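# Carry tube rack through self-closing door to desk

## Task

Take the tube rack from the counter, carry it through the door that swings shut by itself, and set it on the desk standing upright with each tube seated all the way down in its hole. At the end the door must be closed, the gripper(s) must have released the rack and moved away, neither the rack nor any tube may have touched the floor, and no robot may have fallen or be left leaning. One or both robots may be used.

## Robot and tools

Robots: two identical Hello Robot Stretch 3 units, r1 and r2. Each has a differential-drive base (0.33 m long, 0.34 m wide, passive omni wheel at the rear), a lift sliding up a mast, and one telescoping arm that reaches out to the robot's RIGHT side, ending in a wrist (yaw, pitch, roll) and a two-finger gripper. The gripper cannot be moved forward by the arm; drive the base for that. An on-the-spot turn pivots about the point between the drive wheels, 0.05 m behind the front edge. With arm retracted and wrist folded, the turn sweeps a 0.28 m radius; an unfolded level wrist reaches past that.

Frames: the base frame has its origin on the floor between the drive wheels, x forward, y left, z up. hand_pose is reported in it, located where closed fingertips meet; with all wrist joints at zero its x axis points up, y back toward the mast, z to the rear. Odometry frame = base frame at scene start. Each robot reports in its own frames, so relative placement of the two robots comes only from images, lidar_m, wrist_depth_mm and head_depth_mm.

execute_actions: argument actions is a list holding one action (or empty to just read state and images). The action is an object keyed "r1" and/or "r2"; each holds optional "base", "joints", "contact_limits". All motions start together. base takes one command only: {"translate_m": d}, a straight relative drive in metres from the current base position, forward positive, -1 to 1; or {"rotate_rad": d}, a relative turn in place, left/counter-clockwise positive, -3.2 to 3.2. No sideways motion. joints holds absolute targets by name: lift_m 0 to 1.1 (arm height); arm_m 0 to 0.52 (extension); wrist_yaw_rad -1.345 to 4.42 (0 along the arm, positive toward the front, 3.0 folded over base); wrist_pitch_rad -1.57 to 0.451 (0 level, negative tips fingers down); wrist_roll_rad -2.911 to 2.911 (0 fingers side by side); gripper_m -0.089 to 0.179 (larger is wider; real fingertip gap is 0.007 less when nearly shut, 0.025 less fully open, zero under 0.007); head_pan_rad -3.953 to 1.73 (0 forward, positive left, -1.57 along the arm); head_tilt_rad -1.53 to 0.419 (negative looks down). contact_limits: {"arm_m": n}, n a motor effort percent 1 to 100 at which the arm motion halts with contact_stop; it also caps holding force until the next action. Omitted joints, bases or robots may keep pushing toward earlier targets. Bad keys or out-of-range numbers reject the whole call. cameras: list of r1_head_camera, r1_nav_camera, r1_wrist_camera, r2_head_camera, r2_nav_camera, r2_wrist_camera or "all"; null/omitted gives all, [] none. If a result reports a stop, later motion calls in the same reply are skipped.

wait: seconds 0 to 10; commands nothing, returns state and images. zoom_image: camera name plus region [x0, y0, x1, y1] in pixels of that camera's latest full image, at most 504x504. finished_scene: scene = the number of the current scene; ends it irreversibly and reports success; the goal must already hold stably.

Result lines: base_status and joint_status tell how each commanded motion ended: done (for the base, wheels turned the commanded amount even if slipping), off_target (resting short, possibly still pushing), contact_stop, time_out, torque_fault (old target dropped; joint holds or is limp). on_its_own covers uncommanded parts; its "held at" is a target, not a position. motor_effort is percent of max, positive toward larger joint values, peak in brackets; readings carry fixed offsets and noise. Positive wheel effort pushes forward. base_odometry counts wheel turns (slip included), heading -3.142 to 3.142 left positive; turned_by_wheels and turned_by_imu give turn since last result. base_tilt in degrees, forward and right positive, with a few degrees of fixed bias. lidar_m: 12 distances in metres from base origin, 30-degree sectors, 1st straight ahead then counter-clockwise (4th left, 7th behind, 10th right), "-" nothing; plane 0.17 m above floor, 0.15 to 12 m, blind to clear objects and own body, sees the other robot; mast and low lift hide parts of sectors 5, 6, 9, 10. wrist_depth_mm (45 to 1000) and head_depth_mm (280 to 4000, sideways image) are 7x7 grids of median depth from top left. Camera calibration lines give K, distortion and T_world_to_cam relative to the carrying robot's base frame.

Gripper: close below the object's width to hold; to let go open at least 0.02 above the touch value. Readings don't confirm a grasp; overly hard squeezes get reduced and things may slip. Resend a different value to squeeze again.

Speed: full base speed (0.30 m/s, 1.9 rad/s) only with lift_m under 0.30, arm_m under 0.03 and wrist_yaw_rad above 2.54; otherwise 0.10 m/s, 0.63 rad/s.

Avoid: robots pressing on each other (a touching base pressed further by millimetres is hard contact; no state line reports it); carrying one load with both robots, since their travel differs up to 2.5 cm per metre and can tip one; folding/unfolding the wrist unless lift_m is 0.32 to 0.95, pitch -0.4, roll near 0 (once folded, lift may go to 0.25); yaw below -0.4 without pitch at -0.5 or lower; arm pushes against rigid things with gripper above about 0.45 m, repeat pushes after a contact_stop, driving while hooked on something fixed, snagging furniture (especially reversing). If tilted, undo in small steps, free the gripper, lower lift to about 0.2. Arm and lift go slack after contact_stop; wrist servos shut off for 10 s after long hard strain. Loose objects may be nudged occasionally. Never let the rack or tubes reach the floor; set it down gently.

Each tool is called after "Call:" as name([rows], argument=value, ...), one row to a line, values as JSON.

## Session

Call:
execute_actions([
  {"r1":{"joints":{"head_tilt_rad":-0.5}},"r2":{"joints":{"head_tilt_rad":-0.5}}},
])

Scene clock: 0.87 s.
r1.base_odometry: x=+0.000 y=+0.000 heading=+0.000 (m, m, rad; r1's odometry frame)
r1.turned_by_wheels: +0.000 (rad since the last result)
r1.turned_by_imu: +0.000 (rad since the last result)
r1.base_tilt: forward=-2.4 right=-1.0 (deg)
r1.lidar_m: 2.36 1.56 1.26 0.84 0.78 0.80 0.86 0.80 0.81 1.03 1.82 1.86
r1.head_depth_mm: 1798 1893 1992 2148 2150 1644 1324 / 1973 2112 2244 2424 2139 1633 1333 / 2158 2346 2512 2719 2137 1642 1327 / 2425 2675 2888 2969 2155 1639 1334 / 2774 3071 3301 3152 2149 1632 1326 / 2854 3025 2557 2705 2139 1639 1315 / 2628 2858 2377 2497 2167 1652 1330
r1.base_status: not commanded
r1.joint_positions: lift_m=+0.514 arm_m=+0.003 wrist_yaw_rad=+3.055 wrist_pitch_rad=-0.431 wrist_roll_rad=-0.015 gripper_m=+0.037 head_pan_rad=-0.018 head_tilt_rad=-0.493
r1.joint_status: all done
r1.motor_effort: left_wheel=+1(0) right_wheel=+0(0) lift_m=+28(28) arm_m=+0(0) wrist_yaw_rad=+0(0) wrist_pitch_rad=+7(7) wrist_roll_rad=+0(0) gripper_m=-1(1) head_pan_rad=-1(0) head_tilt_rad=-3(30) (%)
r1.hand_pose: x=-0.0019 y=+0.0742 z=+0.5236 quat_wxyz=(+0.181, +0.691, +0.123, +0.689) (m; r1's base frame)
r1.wrist_depth_mm: 615 - 859 - - - - / 647 - 914 - - - - / 673 747 - - - - - / 702 799 - - - - - / 749 869 - 930 960 914 927 / 771 835 - 805 801 790 804 / 691 703 - 707 686 684 690
r2.base_odometry: x=+0.000 y=+0.000 heading=+0.000 (m, m, rad; r2's odometry frame)
r2.turned_by_wheels: +0.000 (rad since the last result)
r2.turned_by_imu: +0.000 (rad since the last result)
r2.base_tilt: forward=+2.9 right=+1.4 (deg)
r2.lidar_m: 1.56 2.17 1.76 1.74 0.91 0.75 0.74 0.82 0.88 0.88 0.97 1.50
r2.head_depth_mm: 1869 2046 2197 2305 1836 1481 1242 / 1910 2124 2254 2295 1781 1483 1240 / 1972 2162 2351 2394 1853 1488 1245 / 1990 2181 2430 2434 1850 1493 1247 / 2015 2233 2472 2454 1846 1496 1251 / 2045 2243 2524 2462 1868 1501 1254 / 2078 2302 2564 2456 1867 1501 1253
r2.base_status: not commanded
r2.joint_positions: lift_m=+0.551 arm_m=+0.002 wrist_yaw_rad=+3.133 wrist_pitch_rad=-0.567 wrist_roll_rad=+0.014 gripper_m=+0.037 head_pan_rad=-0.001 head_tilt_rad=-0.493
r2.joint_status: all done
r2.motor_effort: left_wheel=-1(1) right_wheel=+0(0) lift_m=+28(28) arm_m=-1(0) wrist_yaw_rad=+0(1) wrist_pitch_rad=+5(6) wrist_roll_rad=+0(0) gripper_m=+1(1) head_pan_rad=+0(1) head_tilt_rad=-2(21) (%)
r2.hand_pose: x=-0.0195 y=+0.0557 z=+0.5319 quat_wxyz=(+0.202, +0.684, +0.194, +0.674) (m; r2's base frame)
r2.wrist_depth_mm: 721 995 - - - - - / 720 - - - - - - / 747 - - - - - - / 817 943 964 947 946 960 994 / 787 809 833 812 823 801 827 / 705 693 717 726 718 717 720 / 628 633 - - 642 649 653
pictures: r1_head_camera (sideways: a quarter turn clockwise sets it upright), r1_nav_camera (sideways: a quarter turn counterclockwise sets it upright), r1_wrist_camera, r2_head_camera (sideways: a quarter turn clockwise sets it upright), r2_nav_camera (sideways: a quarter turn counterclockwise sets it upright), r2_wrist_camera
camera_calibration (this result's frames):
r1_head_camera: T_world_to_cam=[[-0.42971, 0.0492538, -0.901623, 1.19724], [0.0803528, 0.996636, 0.0161484, -0.0203611], [0.899385, -0.0655088, -0.432222, 0.509971], [0, 0, 0, 1]] pos_world=[0.0574402, -0.00526834, 1.3002]
r1_nav_camera: T_world_to_cam=[[0.469275, -0.00652622, 0.883028, -1.11437], [0.0032091, -0.999953, -0.00909582, 0.0642648], [0.883046, 0.00710216, -0.469232, 0.560069], [0, 0, 0, 1]] pos_world=[0.0281708, 0.0530115, 1.2474]
r1_wrist_camera: T_world_to_cam=[[0.995296, -0.0956059, 0.0156909, 0.00205279], [-0.0412647, -0.564845, -0.824165, 0.508951], [0.087658, 0.81964, -0.566133, 0.404173], [0, 0, 0, 1]] pos_world=[-0.0164704, -0.043602, 0.648243]
r2_head_camera: T_world_to_cam=[[-0.49937, 0.00373703, -0.866381, 1.15354], [0.00417559, 0.999989, 0.00190659, 0.00204048], [0.866379, -0.00266555, -0.499381, 0.599511], [0, 0, 0, 1]] pos_world=[0.0566294, -0.00475323, 1.29878]
r2_nav_camera: T_world_to_cam=[[0.45923, -0.0257154, 0.887945, -1.11197], [0.0281458, -0.998658, -0.0434782, 0.107468], [0.887871, 0.0449584, -0.45789, 0.543533], [0, 0, 0, 1]] pos_world=[0.0250391, 0.054293, 1.24092]
r2_wrist_camera: T_world_to_cam=[[0.999878, -0.0118802, -0.0101845, 0.024023], [-0.0156182, -0.717426, -0.696459, 0.435969], [0.000967468, 0.696533, -0.717524, 0.507347], [0, 0, 0, 1]] pos_world=[-0.0177019, -0.0403234, 0.667913]
Images, in order (width x height): r1_head_camera 896x504, r1_nav_camera 672x504, r1_wrist_camera 644x364, r2_head_camera 896x504, r2_nav_camera 672x504, r2_wrist_camera 644x364.

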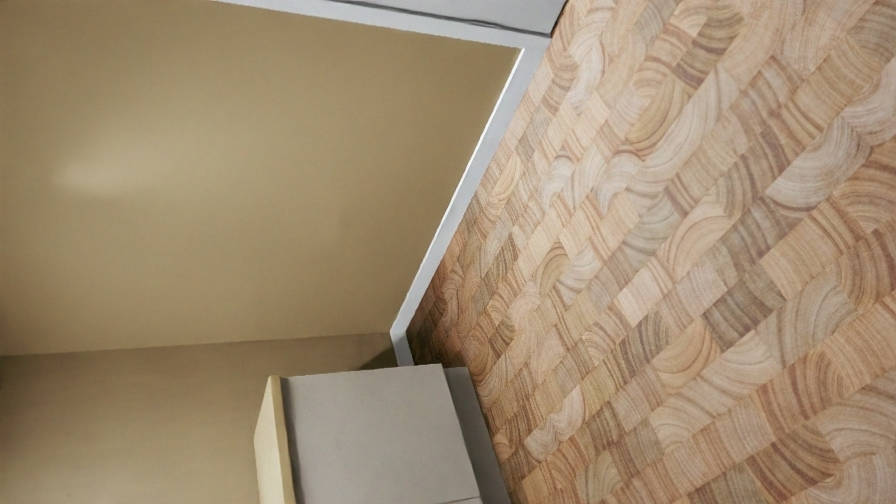

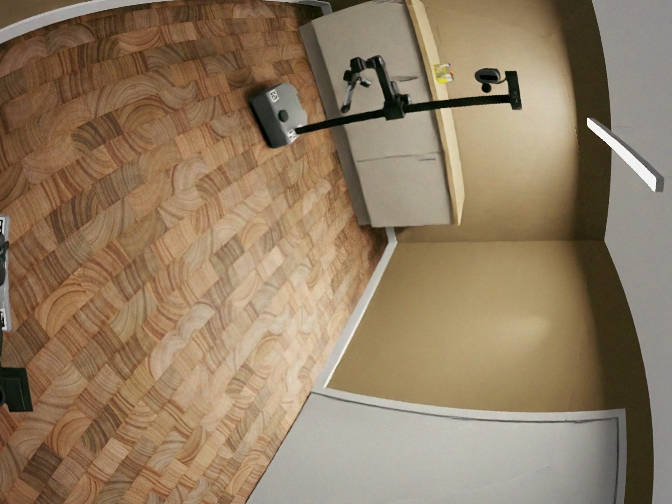

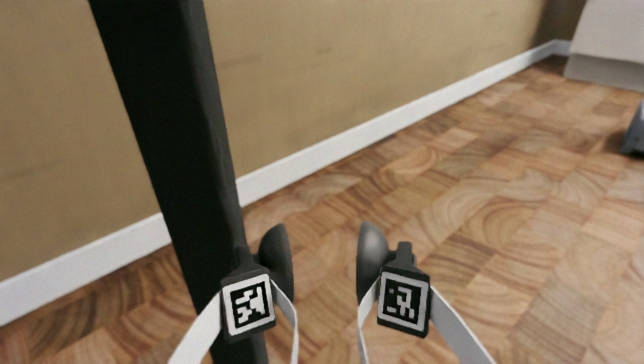

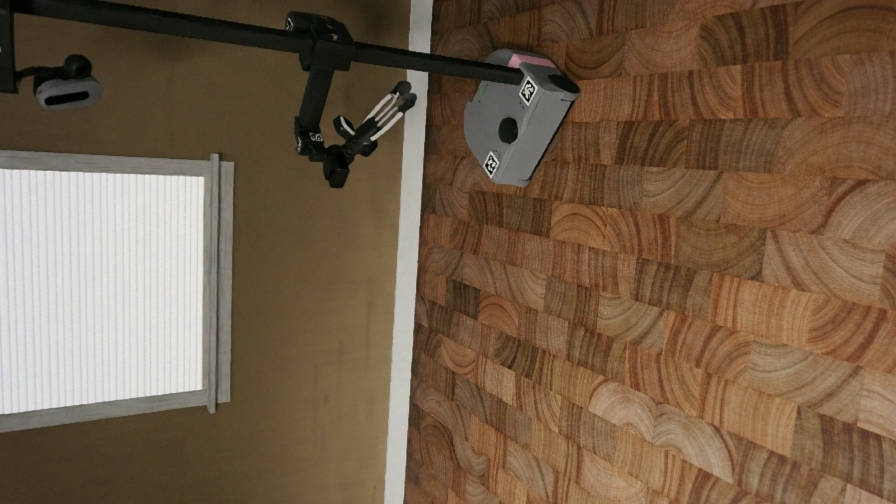

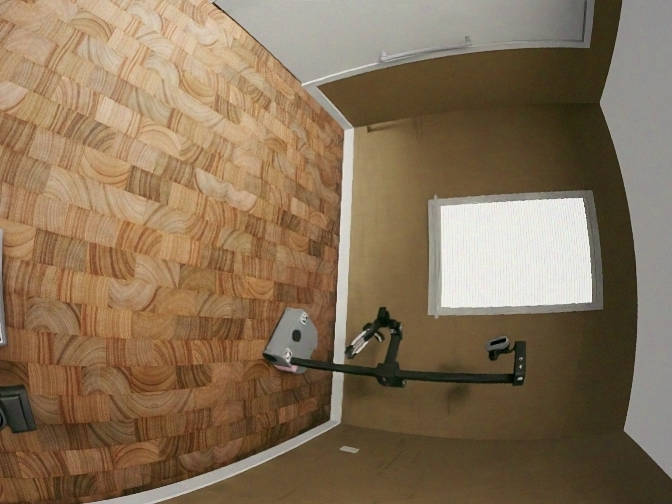

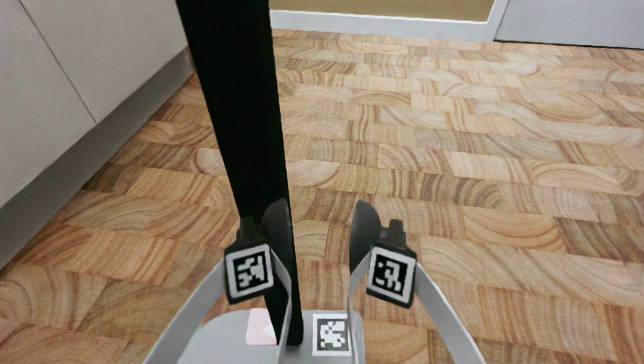

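Same layout. Wall normal about -0.92 for r1.

Call:
execute_actions([
  {"r1":{"base":{"rotate_rad":-0.92},"joints":{"lift_m":0.85}},"r2":{"base":{"translate_m":-0.33},"joints":{"lift_m":0.93,"wrist_pitch_rad":-0.4}}},
], cameras=[])

Call:
execute_actions([
  {"r1":{"base":{"translate_m":0.92},"joints":{"wrist_yaw_rad":0,"gripper_m":0.1}},"r2":{"base":{"rotate_rad":-1.72},"joints":{"wrist_yaw_rad":1.5,"gripper_m":0.179,"head_pan_rad":-1.57,"head_tilt_rad":-0.8}}},
], cameras=[])

Call:
execute_actions([
  {"r1":{"base":{"rotate_rad":1.58},"joints":{"wrist_pitch_rad":0,"arm_m":0.2,"head_pan_rad":-1.57}},"r2":{"joints":{"wrist_pitch_rad":0}}},
], cameras=["r1_wrist_camera","r2_head_camera","r2_nav_camera"])

Scene clock: 16.33 s.
r1.base_odometry: x=+0.000 y=+0.000 heading=-0.920 (m, m, rad; r1's odometry frame)
r1.turned_by_wheels: -0.920 (rad since the last result)
r1.turned_by_imu: -0.908 (rad since the last result)
r1.base_tilt: forward=-2.4 right=-0.9 (deg)
r1.lidar_m: 1.82 1.92 2.41 1.89 1.10 0.81 0.78 0.82 0.83 0.80 0.83 1.16
r1.head_depth_mm: 1572 1691 1848 1979 1998 1643 1327 / 1563 1688 1840 2034 2129 1619 1335 / 1547 1658 1837 2016 2145 1631 1321 / 1549 1664 1814 1986 2127 1639 1326 / 1540 1638 1784 1985 2109 1650 1332 / 1534 1652 1797 1963 2093 1629 1327 / 1519 1647 1794 1955 2069 1642 1319
r1.base_status: done
r1.joint_positions: lift_m=+0.850 arm_m=+0.003 wrist_yaw_rad=+3.055 wrist_pitch_rad=-0.432 wrist_roll_rad=-0.015 gripper_m=+0.037 head_pan_rad=-0.018 head_tilt_rad=-0.494
r1.joint_status: all done
r1.motor_effort: left_wheel=+4(11) right_wheel=-2(4) lift_m=+33(36) arm_m=+1(1) wrist_yaw_rad=+0(0) wrist_pitch_rad=+7(7) wrist_roll_rad=+0(0) gripper_m=-1(1) head_pan_rad=+0(0) head_tilt_rad=-2(3) (%)
r1.hand_pose: x=-0.0019 y=+0.0742 z=+0.8594 quat_wxyz=(+0.181, +0.691, +0.123, +0.689) (m; r1's base frame)
r1.wrist_depth_mm: - - - - - - - / - - - - - - - / - - - - - - - / - - - - - - - / - - - - - - - / - - - - - - - / - - - - - - -
r2.base_odometry: x=-0.330 y=+0.000 heading=+0.000 (m, m, rad; r2's odometry frame)
r2.turned_by_wheels: +0.000 (rad since the last result)
r2.turned_by_imu: +0.001 (rad since the last result)
r2.base_tilt: forward=+2.8 right=+1.4 (deg)
r2.lidar_m: 1.77 2.23 1.81 1.01 0.51 0.42 0.42 0.46 0.84 0.83 0.91 1.41
r2.head_depth_mm: 2178 2385 2632 2417 1833 1479 1239 / 1533 1768 2637 2028 1835 1484 1245 / 2226 2447 2707 2410 1852 1486 1246 / 2287 2487 2755 2442 1845 1487 1249 / 2312 2518 2809 2447 1849 1493 1247 / 2340 2598 2898 2456 1862 1504 1251 / 2395 2620 2902 2448 1862 1499 1253
r2.base_status: done
r2.joint_positions: lift_m=+0.930 arm_m=+0.002 wrist_yaw_rad=+3.133 wrist_pitch_rad=-0.417 wrist_roll_rad=+0.014 gripper_m=+0.037 head_pan_rad=-0.001 head_tilt_rad=-0.494
r2.joint_status: all done
r2.motor_effort: left_wheel=-1(6) right_wheel=+0(5) lift_m=+34(35) arm_m=+0(0) wrist_yaw_rad=+0(0) wrist_pitch_rad=+8(6) wrist_roll_rad=+0(0) gripper_m=-1(0) head_pan_rad=+0(0) head_tilt_rad=-2(2) (%)
r2.hand_pose: x=-0.0194 y=+0.0771 z=+0.9426 quat_wxyz=(+0.151, +0.697, +0.143, +0.687) (m; r2's base frame)
r2.wrist_depth_mm: 700 728 - - - - - / 441 526 - - - - - / 397 567 - - - - - / 421 572 812 - - - - / 426 599 845 - - - - / 434 617 - - - - - / 452 596 - - - - -
pictures: none
No camera images: the call's "cameras" was empty. Leave "cameras" out to get every camera's image.

Scene clock: 26.90 s.
r1.base_odometry: x=+0.558 y=-0.732 heading=-0.920 (m, m, rad; r1's odometry frame)
r1.turned_by_wheels: +0.000 (rad since the last result)
r1.turned_by_imu: +0.007 (rad since the last result)
r1.base_tilt: forward=-2.3 right=-1.0 (deg)
r1.lidar_m: 0.91 0.96 1.34 2.30 2.36 1.75 1.70 1.13 0.85 0.82 0.86 0.95
r1.head_depth_mm: 750 814 886 973 1079 1213 1301 / 752 808 882 969 1080 1207 1298 / 740 803 880 961 1074 1203 1292 / 742 807 877 963 1047 1197 1287 / 744 779 852 946 1061 1192 1295 / 736 798 866 953 1053 1181 1295 / 735 795 870 947 1052 1181 1290
r1.base_status: done
r1.joint_positions: lift_m=+0.850 arm_m=+0.003 wrist_yaw_rad=+0.002 wrist_pitch_rad=-0.432 wrist_roll_rad=-0.015 gripper_m=+0.100 head_pan_rad=-0.018 head_tilt_rad=-0.494
r1.joint_status: all done
r1.motor_effort: left_wheel=+2(10) right_wheel=-1(2) lift_m=+32(32) arm_m=+0(1) wrist_yaw_rad=-2(2) wrist_pitch_rad=+7(8) wrist_roll_rad=+1(0) gripper_m=+0(80) head_pan_rad=+0(0) head_tilt_rad=-3(4) (%)
r1.hand_pose: x=-0.0210 y=-0.3703 z=+0.8594 quat_wxyz=(+0.696, +0.154, -0.685, -0.150) (m; r1's base frame)
r1.wrist_depth_mm: 519 523 526 525 520 527 518 / 568 567 562 542 547 546 550 / 626 613 616 622 618 624 610 / 678 679 680 682 696 682 681 / 747 781 739 744 747 764 755 / 848 834 856 863 858 833 846 / 951 965 966 948 956 956 942
r2.base_odometry: x=-0.330 y=+0.000 heading=-1.720 (m, m, rad; r2's odometry frame)
r2.turned_by_wheels: -1.720 (rad since the last result)
r2.turned_by_imu: -1.715 (rad since the last result)
r2.base_tilt: forward=+2.9 right=+1.1 (deg)
r2.lidar_m: 0.83 0.86 1.18 2.73 2.54 1.86 1.79 0.58 0.43 0.42 0.44 0.60
r2.head_depth_mm: 890 761 600 530 - 1053 1106 / 893 738 569 523 - 1189 1108 / 894 767 571 525 - - 1111 / 893 771 578 541 694 - 1114 / 897 774 609 543 699 - 1110 / 898 779 610 545 673 - 1101 / 894 780 612 546 663 - 1118
r2.base_status: done
r2.joint_positions: lift_m=+0.930 arm_m=+0.002 wrist_yaw_rad=+1.502 wrist_pitch_rad=-0.417 wrist_roll_rad=+0.014 gripper_m=+0.179 head_pan_rad=-1.563 head_tilt_rad=-0.790
r2.joint_status: all done
r2.motor_effort: left_wheel=+3(9) right_wheel=-4(8) lift_m=+34(34) arm_m=+0(1) wrist_yaw_rad=-3(2) wrist_pitch_rad=+8(8) wrist_roll_rad=+0(0) gripper_m=+0(83) head_pan_rad=-2(32) head_tilt_rad=-3(16) (%)
r2.hand_pose: x=+0.2026 y=-0.1630 z=+0.9426 quat_wxyz=(+0.603, +0.582, -0.409, +0.361) (m; r2's base frame)
r2.wrist_depth_mm: 656 669 677 682 700 717 726 / 730 736 757 756 771 459 450 / 803 818 835 852 851 407 327 / 890 907 930 982 941 441 278 / - - - - - 471 285 / - - - - 853 508 274 / - - - - 857 460 312
pictures: none
No camera images: the call's "cameras" was empty. Leave "cameras" out to get every camera's image.

Scene clock: 30.47 s.
r1.base_odometry: x=+0.558 y=-0.732 heading=+0.660 (m, m, rad; r1's odometry frame)
r1.turned_by_wheels: +1.580 (rad since the last result)
r1.turned_by_imu: +1.564 (rad since the last result)
r1.base_tilt: forward=-2.4 right=-1.0 (deg)
r1.lidar_m: 2.30 1.92 1.75 1.70 1.13 0.84 0.82 0.86 0.95 0.91 0.96 1.34
r1.head_depth_mm: 748 809 882 969 1055 - - / 748 806 884 968 1039 - 1292 / 744 800 876 954 - - 1292 / 751 791 862 961 1026 1203 1296 / 749 811 884 966 1063 1203 1290 / 746 809 881 970 1077 1204 1297 / 748 808 882 970 1073 1203 1296
r1.base_status: done
r1.joint_positions: lift_m=+0.850 arm_m=+0.200 wrist_yaw_rad=+0.001 wrist_pitch_rad=-0.022 wrist_roll_rad=-0.015 gripper_m=+0.100 head_pan_rad=-1.563 head_tilt_rad=-0.494
r1.joint_status: all done
r1.motor_effort: left_wheel=-2(10) right_wheel=+2(5) lift_m=+32(32) arm_m=+5(5) wrist_yaw_rad=-1(2) wrist_pitch_rad=+12(13) wrist_roll_rad=+0(0) gripper_m=+0(1) head_pan_rad=-4(54) head_tilt_rad=-3(3) (%)
r1.hand_pose: x=-0.0213 y=-0.6003 z=+0.9588 quat_wxyz=(+0.713, +0.008, -0.701, -0.008) (m; r1's base frame)
r1.wrist_depth_mm: 454 456 450 453 438 452 451 / 471 464 468 461 461 460 453 / 473 482 482 476 466 470 465 / 499 481 492 486 484 490 487 / 510 499 501 499 491 497 494 / 524 515 517 520 503 512 511 / 528 535 528 530 518 526 528
r2.base_odometry: x=-0.330 y=+0.000 heading=-1.720 (m, m, rad; r2's odometry frame)
r2.turned_by_wheels: +0.000 (rad since the last result)
r2.turned_by_imu: +0.000 (rad since the last result)
r2.base_tilt: forward=+2.8 right=+1.4 (deg)
r2.lidar_m: 0.83 0.86 1.18 2.73 2.53 1.86 1.80 0.58 0.43 0.42 0.44 0.60
r2.head_depth_mm: 892 761 601 529 - 1054 1108 / 894 737 568 524 - 1187 1109 / 894 766 570 525 - 1201 1110 / 895 771 577 541 694 1201 1114 / 893 774 609 542 696 - 1112 / 895 776 611 544 - - 1116 / 897 781 612 539 - - 1119
r2.base_status: not commanded
r2.joint_positions: lift_m=+0.930 arm_m=+0.002 wrist_yaw_rad=+1.502 wrist_pitch_rad=-0.021 wrist_roll_rad=+0.014 gripper_m=+0.179 head_pan_rad=-1.563 head_tilt_rad=-0.790
r2.joint_status: all done
r2.motor_effort: left_wheel=+3(3) right_wheel=-3(3) lift_m=+34(34) arm_m=+0(0) wrist_yaw_rad=-2(2) wrist_pitch_rad=+9(10) wrist_roll_rad=+0(0) gripper_m=+0(1) head_pan_rad=-2(2) head_tilt_rad=-4(3) (%)
r2.hand_pose: x=+0.2337 y=-0.1650 z=+1.0390 quat_wxyz=(+0.519, +0.491, -0.515, +0.474) (m; r2's base frame)
r2.wrist_depth_mm: 668 674 689 705 724 719 739 / 699 713 710 729 733 752 756 / 713 714 740 760 770 780 791 / 754 754 775 784 807 818 830 / 765 789 811 829 824 532 495 / 798 839 857 866 868 492 351 / 845 881 897 931 904 461 286
pictures: r1_wrist_camera, r2_head_camera (sideways: a quarter turn clockwise sets it upright), r2_nav_camera (sideways: a quarter turn counterclockwise sets it upright)
camera_calibration (this result's frames):
r1_wrist_camera: T_world_to_cam=[[-0.99985, 0.0134258, 0.0109254, -0.0224296], [-0.00815414, 0.191426, -0.981473, 1.09134], [-0.0152684, -0.981415, -0.191288, -0.237685], [0, 0, 0, 1]] pos_world=[-0.0171563, -0.441877, 1.0259]
r2_head_camera: T_world_to_cam=[[-0.0026046, 0.730801, -0.682585, 0.910924], [0.999989, 0.00451053, 0.00101339, -0.00287059], [0.00381941, -0.682575, -0.730805, 0.905823], [0, 0, 0, 1]] pos_world=[0.00178345, -0.0473987, 1.28377]
r2_nav_camera: T_world_to_cam=[[-0.0196768, -0.698917, 0.714932, -0.883495], [-0.998468, -0.0232566, -0.0502162, 0.122485], [0.0517238, -0.714824, -0.697389, 0.86021], [0, 0, 0, 1]] pos_world=[0.0604192, 0.00025734, 1.23769]
Images, in order (width x height): r1_wrist_camera 644x364, r2_head_camera 896x504, r2_nav_camera 672x504.

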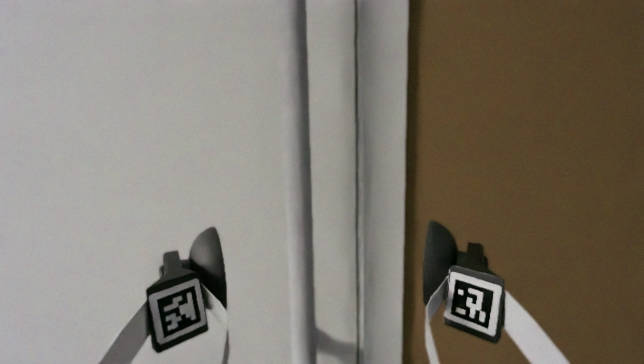

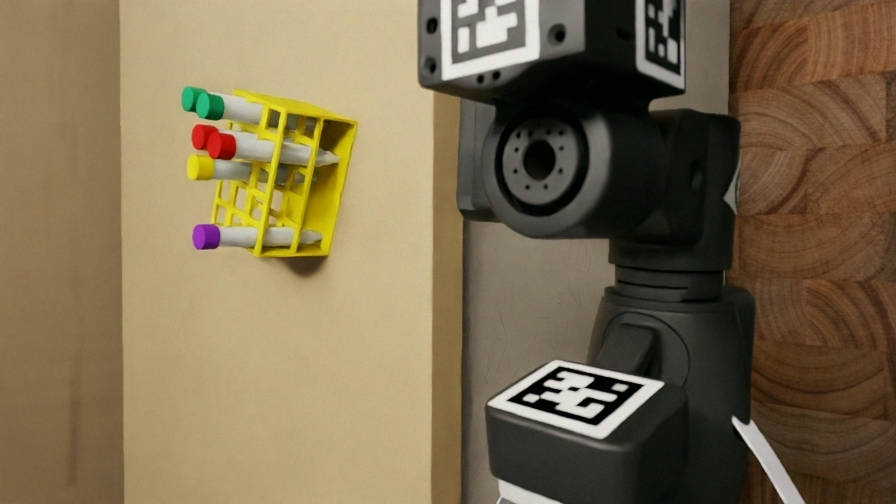

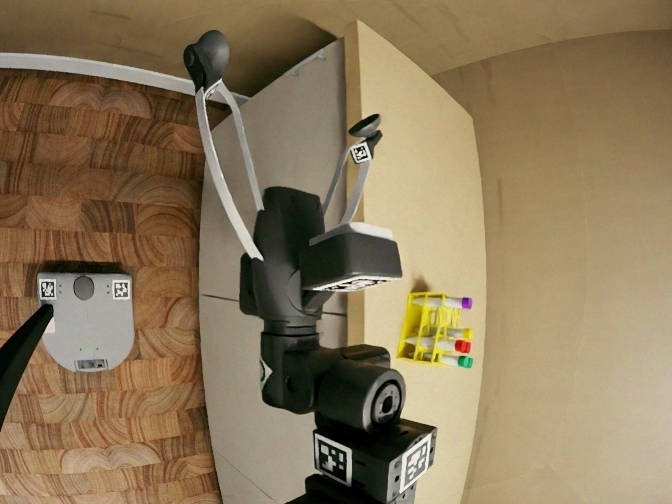

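Call:
execute_actions([
  {"r1":{"base":{"translate_m":0.025},"joints":{"arm_m":0.505}},"r2":{"base":{"rotate_rad":-0.33},"joints":{"wrist_yaw_rad":0,"lift_m":0.87}}},
], cameras=[])

Call:
execute_actions([
  {"r1":{"joints":{"gripper_m":-0.085}},"r2":{"base":{"translate_m":0.14}}},
], cameras=[])

Call:
execute_actions([
  {"r1":{"joints":{"arm_m":0.33}}},
], cameras=[])

Call:
execute_actions([
  {"r1":{"base":{"translate_m":0.13},"joints":{"arm_m":0.18,"wrist_yaw_rad":-0.15}}},
], cameras=["r1_wrist_camera","r2_wrist_camera"])

Scene clock: 41.20 s.
r1.base_odometry: x=+0.577 y=-0.716 heading=+0.660 (m, m, rad; r1's odometry frame)
r1.turned_by_wheels: +0.000 (rad since the last result)
r1.turned_by_imu: +0.002 (rad since the last result)
r1.base_tilt: forward=-2.5 right=-0.9 (deg)
r1.lidar_m: 2.28 1.91 1.75 1.70 1.16 0.87 0.84 0.88 0.95 0.91 0.97 1.33
r1.head_depth_mm: 746 814 882 970 1055 - - / 748 812 886 954 - 1222 1282 / 740 802 879 - 1076 1205 1286 / 750 800 871 - 1077 1202 1303 / 751 812 881 970 1067 1196 1291 / 750 814 886 970 1070 1200 1294 / 747 808 883 970 1074 1203 1292
r1.base_status: done
r1.joint_positions: lift_m=+0.850 arm_m=+0.505 wrist_yaw_rad=+0.001 wrist_pitch_rad=-0.022 wrist_roll_rad=-0.015 gripper_m=+0.100 head_pan_rad=-1.563 head_tilt_rad=-0.494
r1.joint_status: all done
r1.motor_effort: left_wheel=-3(7) right_wheel=+2(4) lift_m=+33(32) arm_m=+5(5) wrist_yaw_rad=-1(1) wrist_pitch_rad=+12(12) wrist_roll_rad=+0(0) gripper_m=+0(1) head_pan_rad=-5(5) head_tilt_rad=-2(3) (%)
r1.hand_pose: x=-0.0213 y=-0.9053 z=+0.9589 quat_wxyz=(+0.713, +0.008, -0.701, -0.008) (m; r1's base frame)
r1.wrist_depth_mm: 168 168 168 91 166 157 152 / 174 172 172 93 171 159 156 / 177 178 176 96 175 163 161 / 183 181 181 99 180 167 165 / 187 187 185 101 184 171 170 / 193 193 192 104 190 174 174 / 199 198 197 108 196 181 180
r2.base_odometry: x=-0.330 y=+0.000 heading=-2.050 (m, m, rad; r2's odometry frame)
r2.turned_by_wheels: -0.330 (rad since the last result)
r2.turned_by_imu: -0.328 (rad since the last result)
r2.base_tilt: forward=+2.8 right=+1.2 (deg)
r2.lidar_m: 0.83 0.83 0.93 1.50 2.04 2.17 1.81 0.91 0.50 0.42 0.42 0.47
r2.head_depth_mm: 990 762 602 697 - - 1066 / 970 763 604 671 - - 1078 / 950 766 604 546 - - 1101 / 927 770 606 541 766 1029 1114 / 912 774 558 542 707 957 1117 / 884 777 560 526 661 878 1117 / 857 781 578 517 625 819 1100
r2.base_status: done
r2.joint_positions: lift_m=+0.870 arm_m=+0.002 wrist_yaw_rad=+0.003 wrist_pitch_rad=-0.019 wrist_roll_rad=+0.014 gripper_m=+0.179 head_pan_rad=-1.563 head_tilt_rad=-0.790
r2.joint_status: all done
r2.motor_effort: left_wheel=+3(9) right_wheel=-3(9) lift_m=+22(31) arm_m=+0(0) wrist_yaw_rad=-3(3) wrist_pitch_rad=+8(10) wrist_roll_rad=+0(0) gripper_m=+0(0) head_pan_rad=-3(2) head_tilt_rad=-3(3) (%)
r2.hand_pose: x=-0.0208 y=-0.4032 z=+0.9801 quat_wxyz=(+0.702, +0.008, -0.712, -0.006) (m; r2's base frame)
r2.wrist_depth_mm: 642 687 743 814 875 975 - / 653 699 764 829 916 - - / 674 724 742 896 970 - - / 475 298 302 548 556 566 582 / 323 296 297 332 334 367 345 / - 237 237 238 240 251 295 / 177 185 192 208 234 296 343
pictures: none
No camera images: the call's "cameras" was empty. Leave "cameras" out to get every camera's image.

Scene clock: 43.83 s.
r1.base_odometry: x=+0.577 y=-0.716 heading=+0.660 (m, m, rad; r1's odometry frame)
r1.turned_by_wheels: +0.000 (rad since the last result)
r1.turned_by_imu: +0.001 (rad since the last result)
r1.base_tilt: forward=-2.4 right=-0.9 (deg)
r1.lidar_m: 2.28 2.00 1.75 1.70 1.16 0.87 0.84 0.89 0.94 0.91 0.97 1.34
r1.head_depth_mm: 751 810 881 966 1059 - - / 751 806 882 956 - 1224 1290 / 741 800 871 - 1074 1200 1293 / 750 800 870 - 1075 1199 1288 / 750 810 889 970 1078 1203 1289 / 749 809 884 972 1073 1202 1291 / 749 814 883 972 1069 1200 1294
r1.base_status: not commanded
r1.joint_positions: lift_m=+0.850 arm_m=+0.505 wrist_yaw_rad=-0.005 wrist_pitch_rad=-0.023 wrist_roll_rad=-0.015 gripper_m=-0.083 head_pan_rad=-1.563 head_tilt_rad=-0.494
r1.joint_status: all done
r1.motor_effort: left_wheel=+3(6) right_wheel=-4(4) lift_m=+32(33) arm_m=+4(4) wrist_yaw_rad=+4(6) wrist_pitch_rad=+13(13) wrist_roll_rad=+0(0) gripper_m=-49(100) head_pan_rad=-4(4) head_tilt_rad=-3(3) (%)
r1.hand_pose: x=-0.0226 y=-0.9053 z=+0.9586 quat_wxyz=(+0.713, +0.007, -0.701, -0.010) (m; r1's base frame)
r1.wrist_depth_mm: 169 169 169 92 167 158 154 / 173 173 172 94 172 159 157 / 178 177 177 97 177 163 162 / 183 182 182 99 181 168 166 / 187 187 186 102 184 172 171 / 192 192 190 105 - 176 177 / 199 199 198 108 196 181 181
r2.base_odometry: x=-0.395 y=-0.124 heading=-2.050 (m, m, rad; r2's odometry frame)
r2.turned_by_wheels: +0.000 (rad since the last result)
r2.turned_by_imu: +0.001 (rad since the last result)
r2.base_tilt: forward=+2.9 right=+1.3 (deg)
r2.lidar_m: 0.70 0.70 0.78 1.26 2.16 2.13 1.94 0.82 0.45 0.38 0.37 0.42
r2.head_depth_mm: 961 761 602 620 - - 1062 / 942 763 603 594 - - 1075 / 913 768 561 526 - - 1103 / 898 769 564 526 680 914 1113 / 875 777 607 501 628 850 1114 / 844 778 611 503 587 781 1101 / 818 781 612 505 554 725 1064
r2.base_status: done
r2.joint_positions: lift_m=+0.870 arm_m=+0.002 wrist_yaw_rad=+0.002 wrist_pitch_rad=-0.019 wrist_roll_rad=+0.014 gripper_m=+0.179 head_pan_rad=-1.563 head_tilt_rad=-0.790
r2.joint_status: not commanded
r2.motor_effort: left_wheel=+2(8) right_wheel=-3(4) lift_m=+23(22) arm_m=-1(1) wrist_yaw_rad=-2(3) wrist_pitch_rad=+8(9) wrist_roll_rad=+0(0) gripper_m=+0(1) head_pan_rad=-3(3) head_tilt_rad=-3(3) (%)
r2.hand_pose: x=-0.0209 y=-0.4032 z=+0.9801 quat_wxyz=(+0.702, +0.008, -0.712, -0.006) (m; r2's base frame)
r2.wrist_depth_mm: 601 633 690 755 834 924 - / 624 666 733 781 883 953 - / 633 675 728 816 903 997 - / 520 536 479 305 495 566 582 / 328 341 304 298 313 371 345 / - 235 238 239 240 241 246 / 176 185 184 187 187 200 224
pictures: none
No camera images: the call's "cameras" was empty. Leave "cameras" out to get every camera's image.

Scene clock: 47.20 s.
r1.base_odometry: x=+0.577 y=-0.716 heading=+0.661 (m, m, rad; r1's odometry frame)
r1.turned_by_wheels: +0.000 (rad since the last result)
r1.turned_by_imu: +0.009 (rad since the last result)
r1.base_tilt: forward=-2.5 right=-1.0 (deg)
r1.lidar_m: 2.28 2.00 1.74 1.70 1.15 0.86 0.84 0.88 0.95 0.75 0.84 1.35
r1.head_depth_mm: 745 810 878 968 1055 - - / 748 806 879 964 - 1222 1294 / 713 779 841 930 - 1187 1281 / 611 641 698 760 - 982 1126 / 622 675 734 802 901 1013 1154 / 634 687 750 833 922 1047 1195 / 644 702 770 850 948 1078 1225
r1.base_status: not commanded
r1.joint_positions: lift_m=+0.850 arm_m=+0.330 wrist_yaw_rad=+0.098 wrist_pitch_rad=-0.024 wrist_roll_rad=-0.019 gripper_m=-0.065 head_pan_rad=-1.563 head_tilt_rad=-0.495
r1.joint_status: all done
r1.on_its_own: wrist_yaw_rad is held at +0.083, not at your +0.000, by its stall guard, which is not easing now; gripper_m is held at -0.067, not at your -0.085, by its stall guard, which is still easing; wrist_yaw_rad is at rest, and its effort (-13) is outside its rest range (-12 to +12)
r1.motor_effort: left_wheel=+7(28) right_wheel=-7(23) lift_m=+32(32) arm_m=-4(15) wrist_yaw_rad=-13(58) wrist_pitch_rad=+13(17) wrist_roll_rad=+3(3) gripper_m=-37(50) head_pan_rad=-5(4) head_tilt_rad=-2(2) (%)
r1.hand_pose: x=+0.0035 y=-0.7298 z=+0.9584 quat_wxyz=(+0.714, +0.043, -0.699, +0.026) (m; r1's base frame)
r1.wrist_depth_mm: 235 218 200 108 172 166 305 / 242 223 206 111 176 170 314 / 251 232 212 113 180 174 319 / 261 238 218 117 186 322 326 / 269 248 225 120 189 330 336 / 285 258 238 123 191 345 344 / 295 264 239 127 204 353 353
r2.base_odometry: x=-0.395 y=-0.124 heading=-2.050 (m, m, rad; r2's odometry frame)
r2.turned_by_wheels: +0.000 (rad since the last result)
r2.turned_by_imu: +0.000 (rad since the last result)
r2.base_tilt: forward=+2.9 right=+1.3 (deg)
r2.lidar_m: 0.70 0.69 0.78 1.26 2.16 2.14 1.94 0.82 0.45 0.37 0.37 0.42
r2.head_depth_mm: 957 759 601 621 - - 1064 / 944 766 602 593 - - 1076 / 915 768 561 526 - - 1106 / 902 769 564 527 679 914 1112 / 872 772 610 502 628 850 1120 / 844 775 612 504 588 784 1100 / 820 778 613 505 554 726 1069
r2.base_status: not commanded
r2.joint_positions: lift_m=+0.870 arm_m=+0.002 wrist_yaw_rad=+0.002 wrist_pitch_rad=-0.019 wrist_roll_rad=+0.014 gripper_m=+0.179 head_pan_rad=-1.563 head_tilt_rad=-0.790
r2.joint_status: not commanded
r2.motor_effort: left_wheel=+2(2) right_wheel=-4(3) lift_m=+22(22) arm_m=+0(1) wrist_yaw_rad=-2(2) wrist_pitch_rad=+9(9) wrist_roll_rad=+0(0) gripper_m=-1(1) head_pan_rad=-2(4) head_tilt_rad=-3(3) (%)
r2.hand_pose: x=-0.0209 y=-0.4032 z=+0.9801 quat_wxyz=(+0.702, +0.008, -0.712, -0.006) (m; r2's base frame)
r2.wrist_depth_mm: 594 650 698 759 834 914 - / 629 673 729 784 873 962 - / 636 695 747 798 895 - - / 525 533 483 304 486 568 576 / 324 337 306 301 311 366 342 / - 236 236 238 240 241 246 / 177 185 186 186 188 201 226
pictures: none
No camera images: the call's "cameras" was empty. Leave "cameras" out to get every camera's image.

Scene clock: 49.63 s.
r1.base_odometry: x=+0.680 y=-0.637 heading=+0.660 (m, m, rad; r1's odometry frame)
r1.turned_by_wheels: -0.001 (rad since the last result)
r1.turned_by_imu: -0.001 (rad since the last result)
r1.base_tilt: forward=-2.4 right=-0.9 (deg)
r1.lidar_m: 2.15 1.89 1.74 1.69 1.33 1.00 0.97 1.02 0.60 0.60 0.75 1.37
r1.head_depth_mm: 733 801 886 972 1070 - - / 468 505 551 608 662 - 1283 / 486 459 505 602 - - 888 / 503 545 596 652 723 823 934 / 523 569 618 685 764 863 993 / 544 593 651 721 811 921 1068 / 567 621 684 758 859 987 1163
r1.base_status: done
r1.joint_positions: lift_m=+0.850 arm_m=+0.180 wrist_yaw_rad=-0.190 wrist_pitch_rad=-0.025 wrist_roll_rad=-0.017 gripper_m=-0.052 head_pan_rad=-1.563 head_tilt_rad=-0.495
r1.joint_status: wrist_yaw_rad off_target (ended at -0.190, target -0.150); the others done
r1.on_its_own: gripper_m is held at -0.053, not at your -0.085, by its stall guard, which is still easing; wrist_yaw_rad is at rest, and its effort (+34) is outside its rest range (-12 to +12)
r1.motor_effort: left_wheel=-13(43) right_wheel=+11(27) lift_m=+32(33) arm_m=-4(12) wrist_yaw_rad=+34(88) wrist_pitch_rad=+14(14) wrist_roll_rad=+2(3) gripper_m=-20(42) head_pan_rad=-4(5) head_tilt_rad=-3(2) (%)
r1.hand_pose: x=-0.0698 y=-0.5763 z=+0.9580 quat_wxyz=(+0.709, -0.057, -0.698, -0.077) (m; r1's base frame)
r1.wrist_depth_mm: 210 201 193 107 177 525 551 / 217 207 198 110 181 544 572 / 222 213 203 114 185 563 581 / 230 220 210 117 190 570 604 / 237 226 214 120 195 598 639 / 244 234 223 123 199 610 634 / 254 242 228 126 208 629 659
r2.base_odometry: x=-0.395 y=-0.124 heading=-2.050 (m, m, rad; r2's odometry frame)
r2.turned_by_wheels: +0.000 (rad since the last result)
r2.turned_by_imu: +0.000 (rad since the last result)
r2.base_tilt: forward=+2.6 right=+1.3 (deg)
r2.lidar_m: 0.70 0.69 0.78 1.26 2.04 2.02 1.94 0.82 0.45 0.38 0.38 0.42
r2.head_depth_mm: 959 761 601 620 - - 1065 / 944 764 603 593 - - 1074 / 915 769 562 525 - - 1102 / 901 771 564 527 679 910 1111 / 872 774 610 501 629 850 1114 / 844 776 611 503 588 783 1099 / 820 780 613 504 553 724 1068
r2.base_status: not commanded
r2.joint_positions: lift_m=+0.870 arm_m=+0.002 wrist_yaw_rad=+0.002 wrist_pitch_rad=-0.019 wrist_roll_rad=+0.014 gripper_m=+0.179 head_pan_rad=-1.563 head_tilt_rad=-0.790
r2.joint_status: not commanded
r2.motor_effort: left_wheel=+2(2) right_wheel=-3(4) lift_m=+22(22) arm_m=-1(0) wrist_yaw_rad=-2(3) wrist_pitch_rad=+9(9) wrist_roll_rad=+0(0) gripper_m=-1(1) head_pan_rad=-3(3) head_tilt_rad=-3(3) (%)
r2.hand_pose: x=-0.0209 y=-0.4032 z=+0.9801 quat_wxyz=(+0.702, +0.008, -0.712, -0.006) (m; r2's base frame)
r2.wrist_depth_mm: 610 660 691 765 824 919 - / 622 675 727 775 859 989 - / 644 689 735 804 874 - - / 527 528 478 303 488 556 578 / 325 340 304 301 312 366 345 / - 234 237 238 241 242 245 / 177 184 185 185 188 200 226
pictures: r1_wrist_camera, r2_wrist_camera
camera_calibration (this result's frames):
r1_wrist_camera: T_world_to_cam=[[-0.979095, 0.203008, 0.0126789, 0.0377402], [0.0272673, 0.192769, -0.980865, 1.08825], [-0.201567, -0.960015, -0.194275, -0.2128], [0, 0, 0, 1]] pos_world=[-0.0356158, -0.421733, 1.0256]
r2_wrist_camera: T_world_to_cam=[[-0.999933, -0.00497653, -0.0104603, -0.014197], [0.0088896, 0.249299, -0.968386, 1.07564], [0.00742695, -0.968414, -0.249238, 0.0184734], [0, 0, 0, 1]] pos_world=[-0.0238952, -0.250335, 1.04609]
Images, in order (width x height): r1_wrist_camera 644x364, r2_wrist_camera 644x364.

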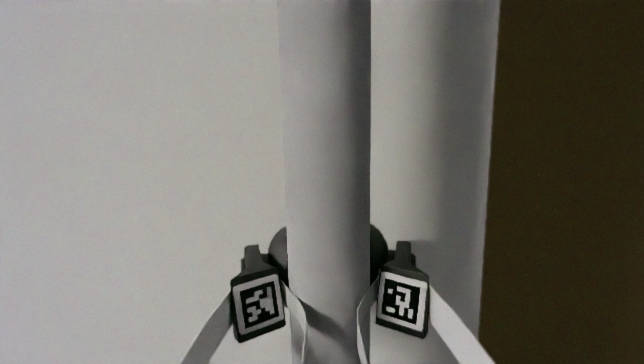

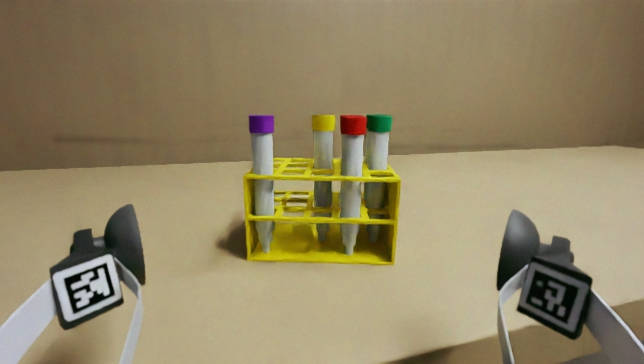

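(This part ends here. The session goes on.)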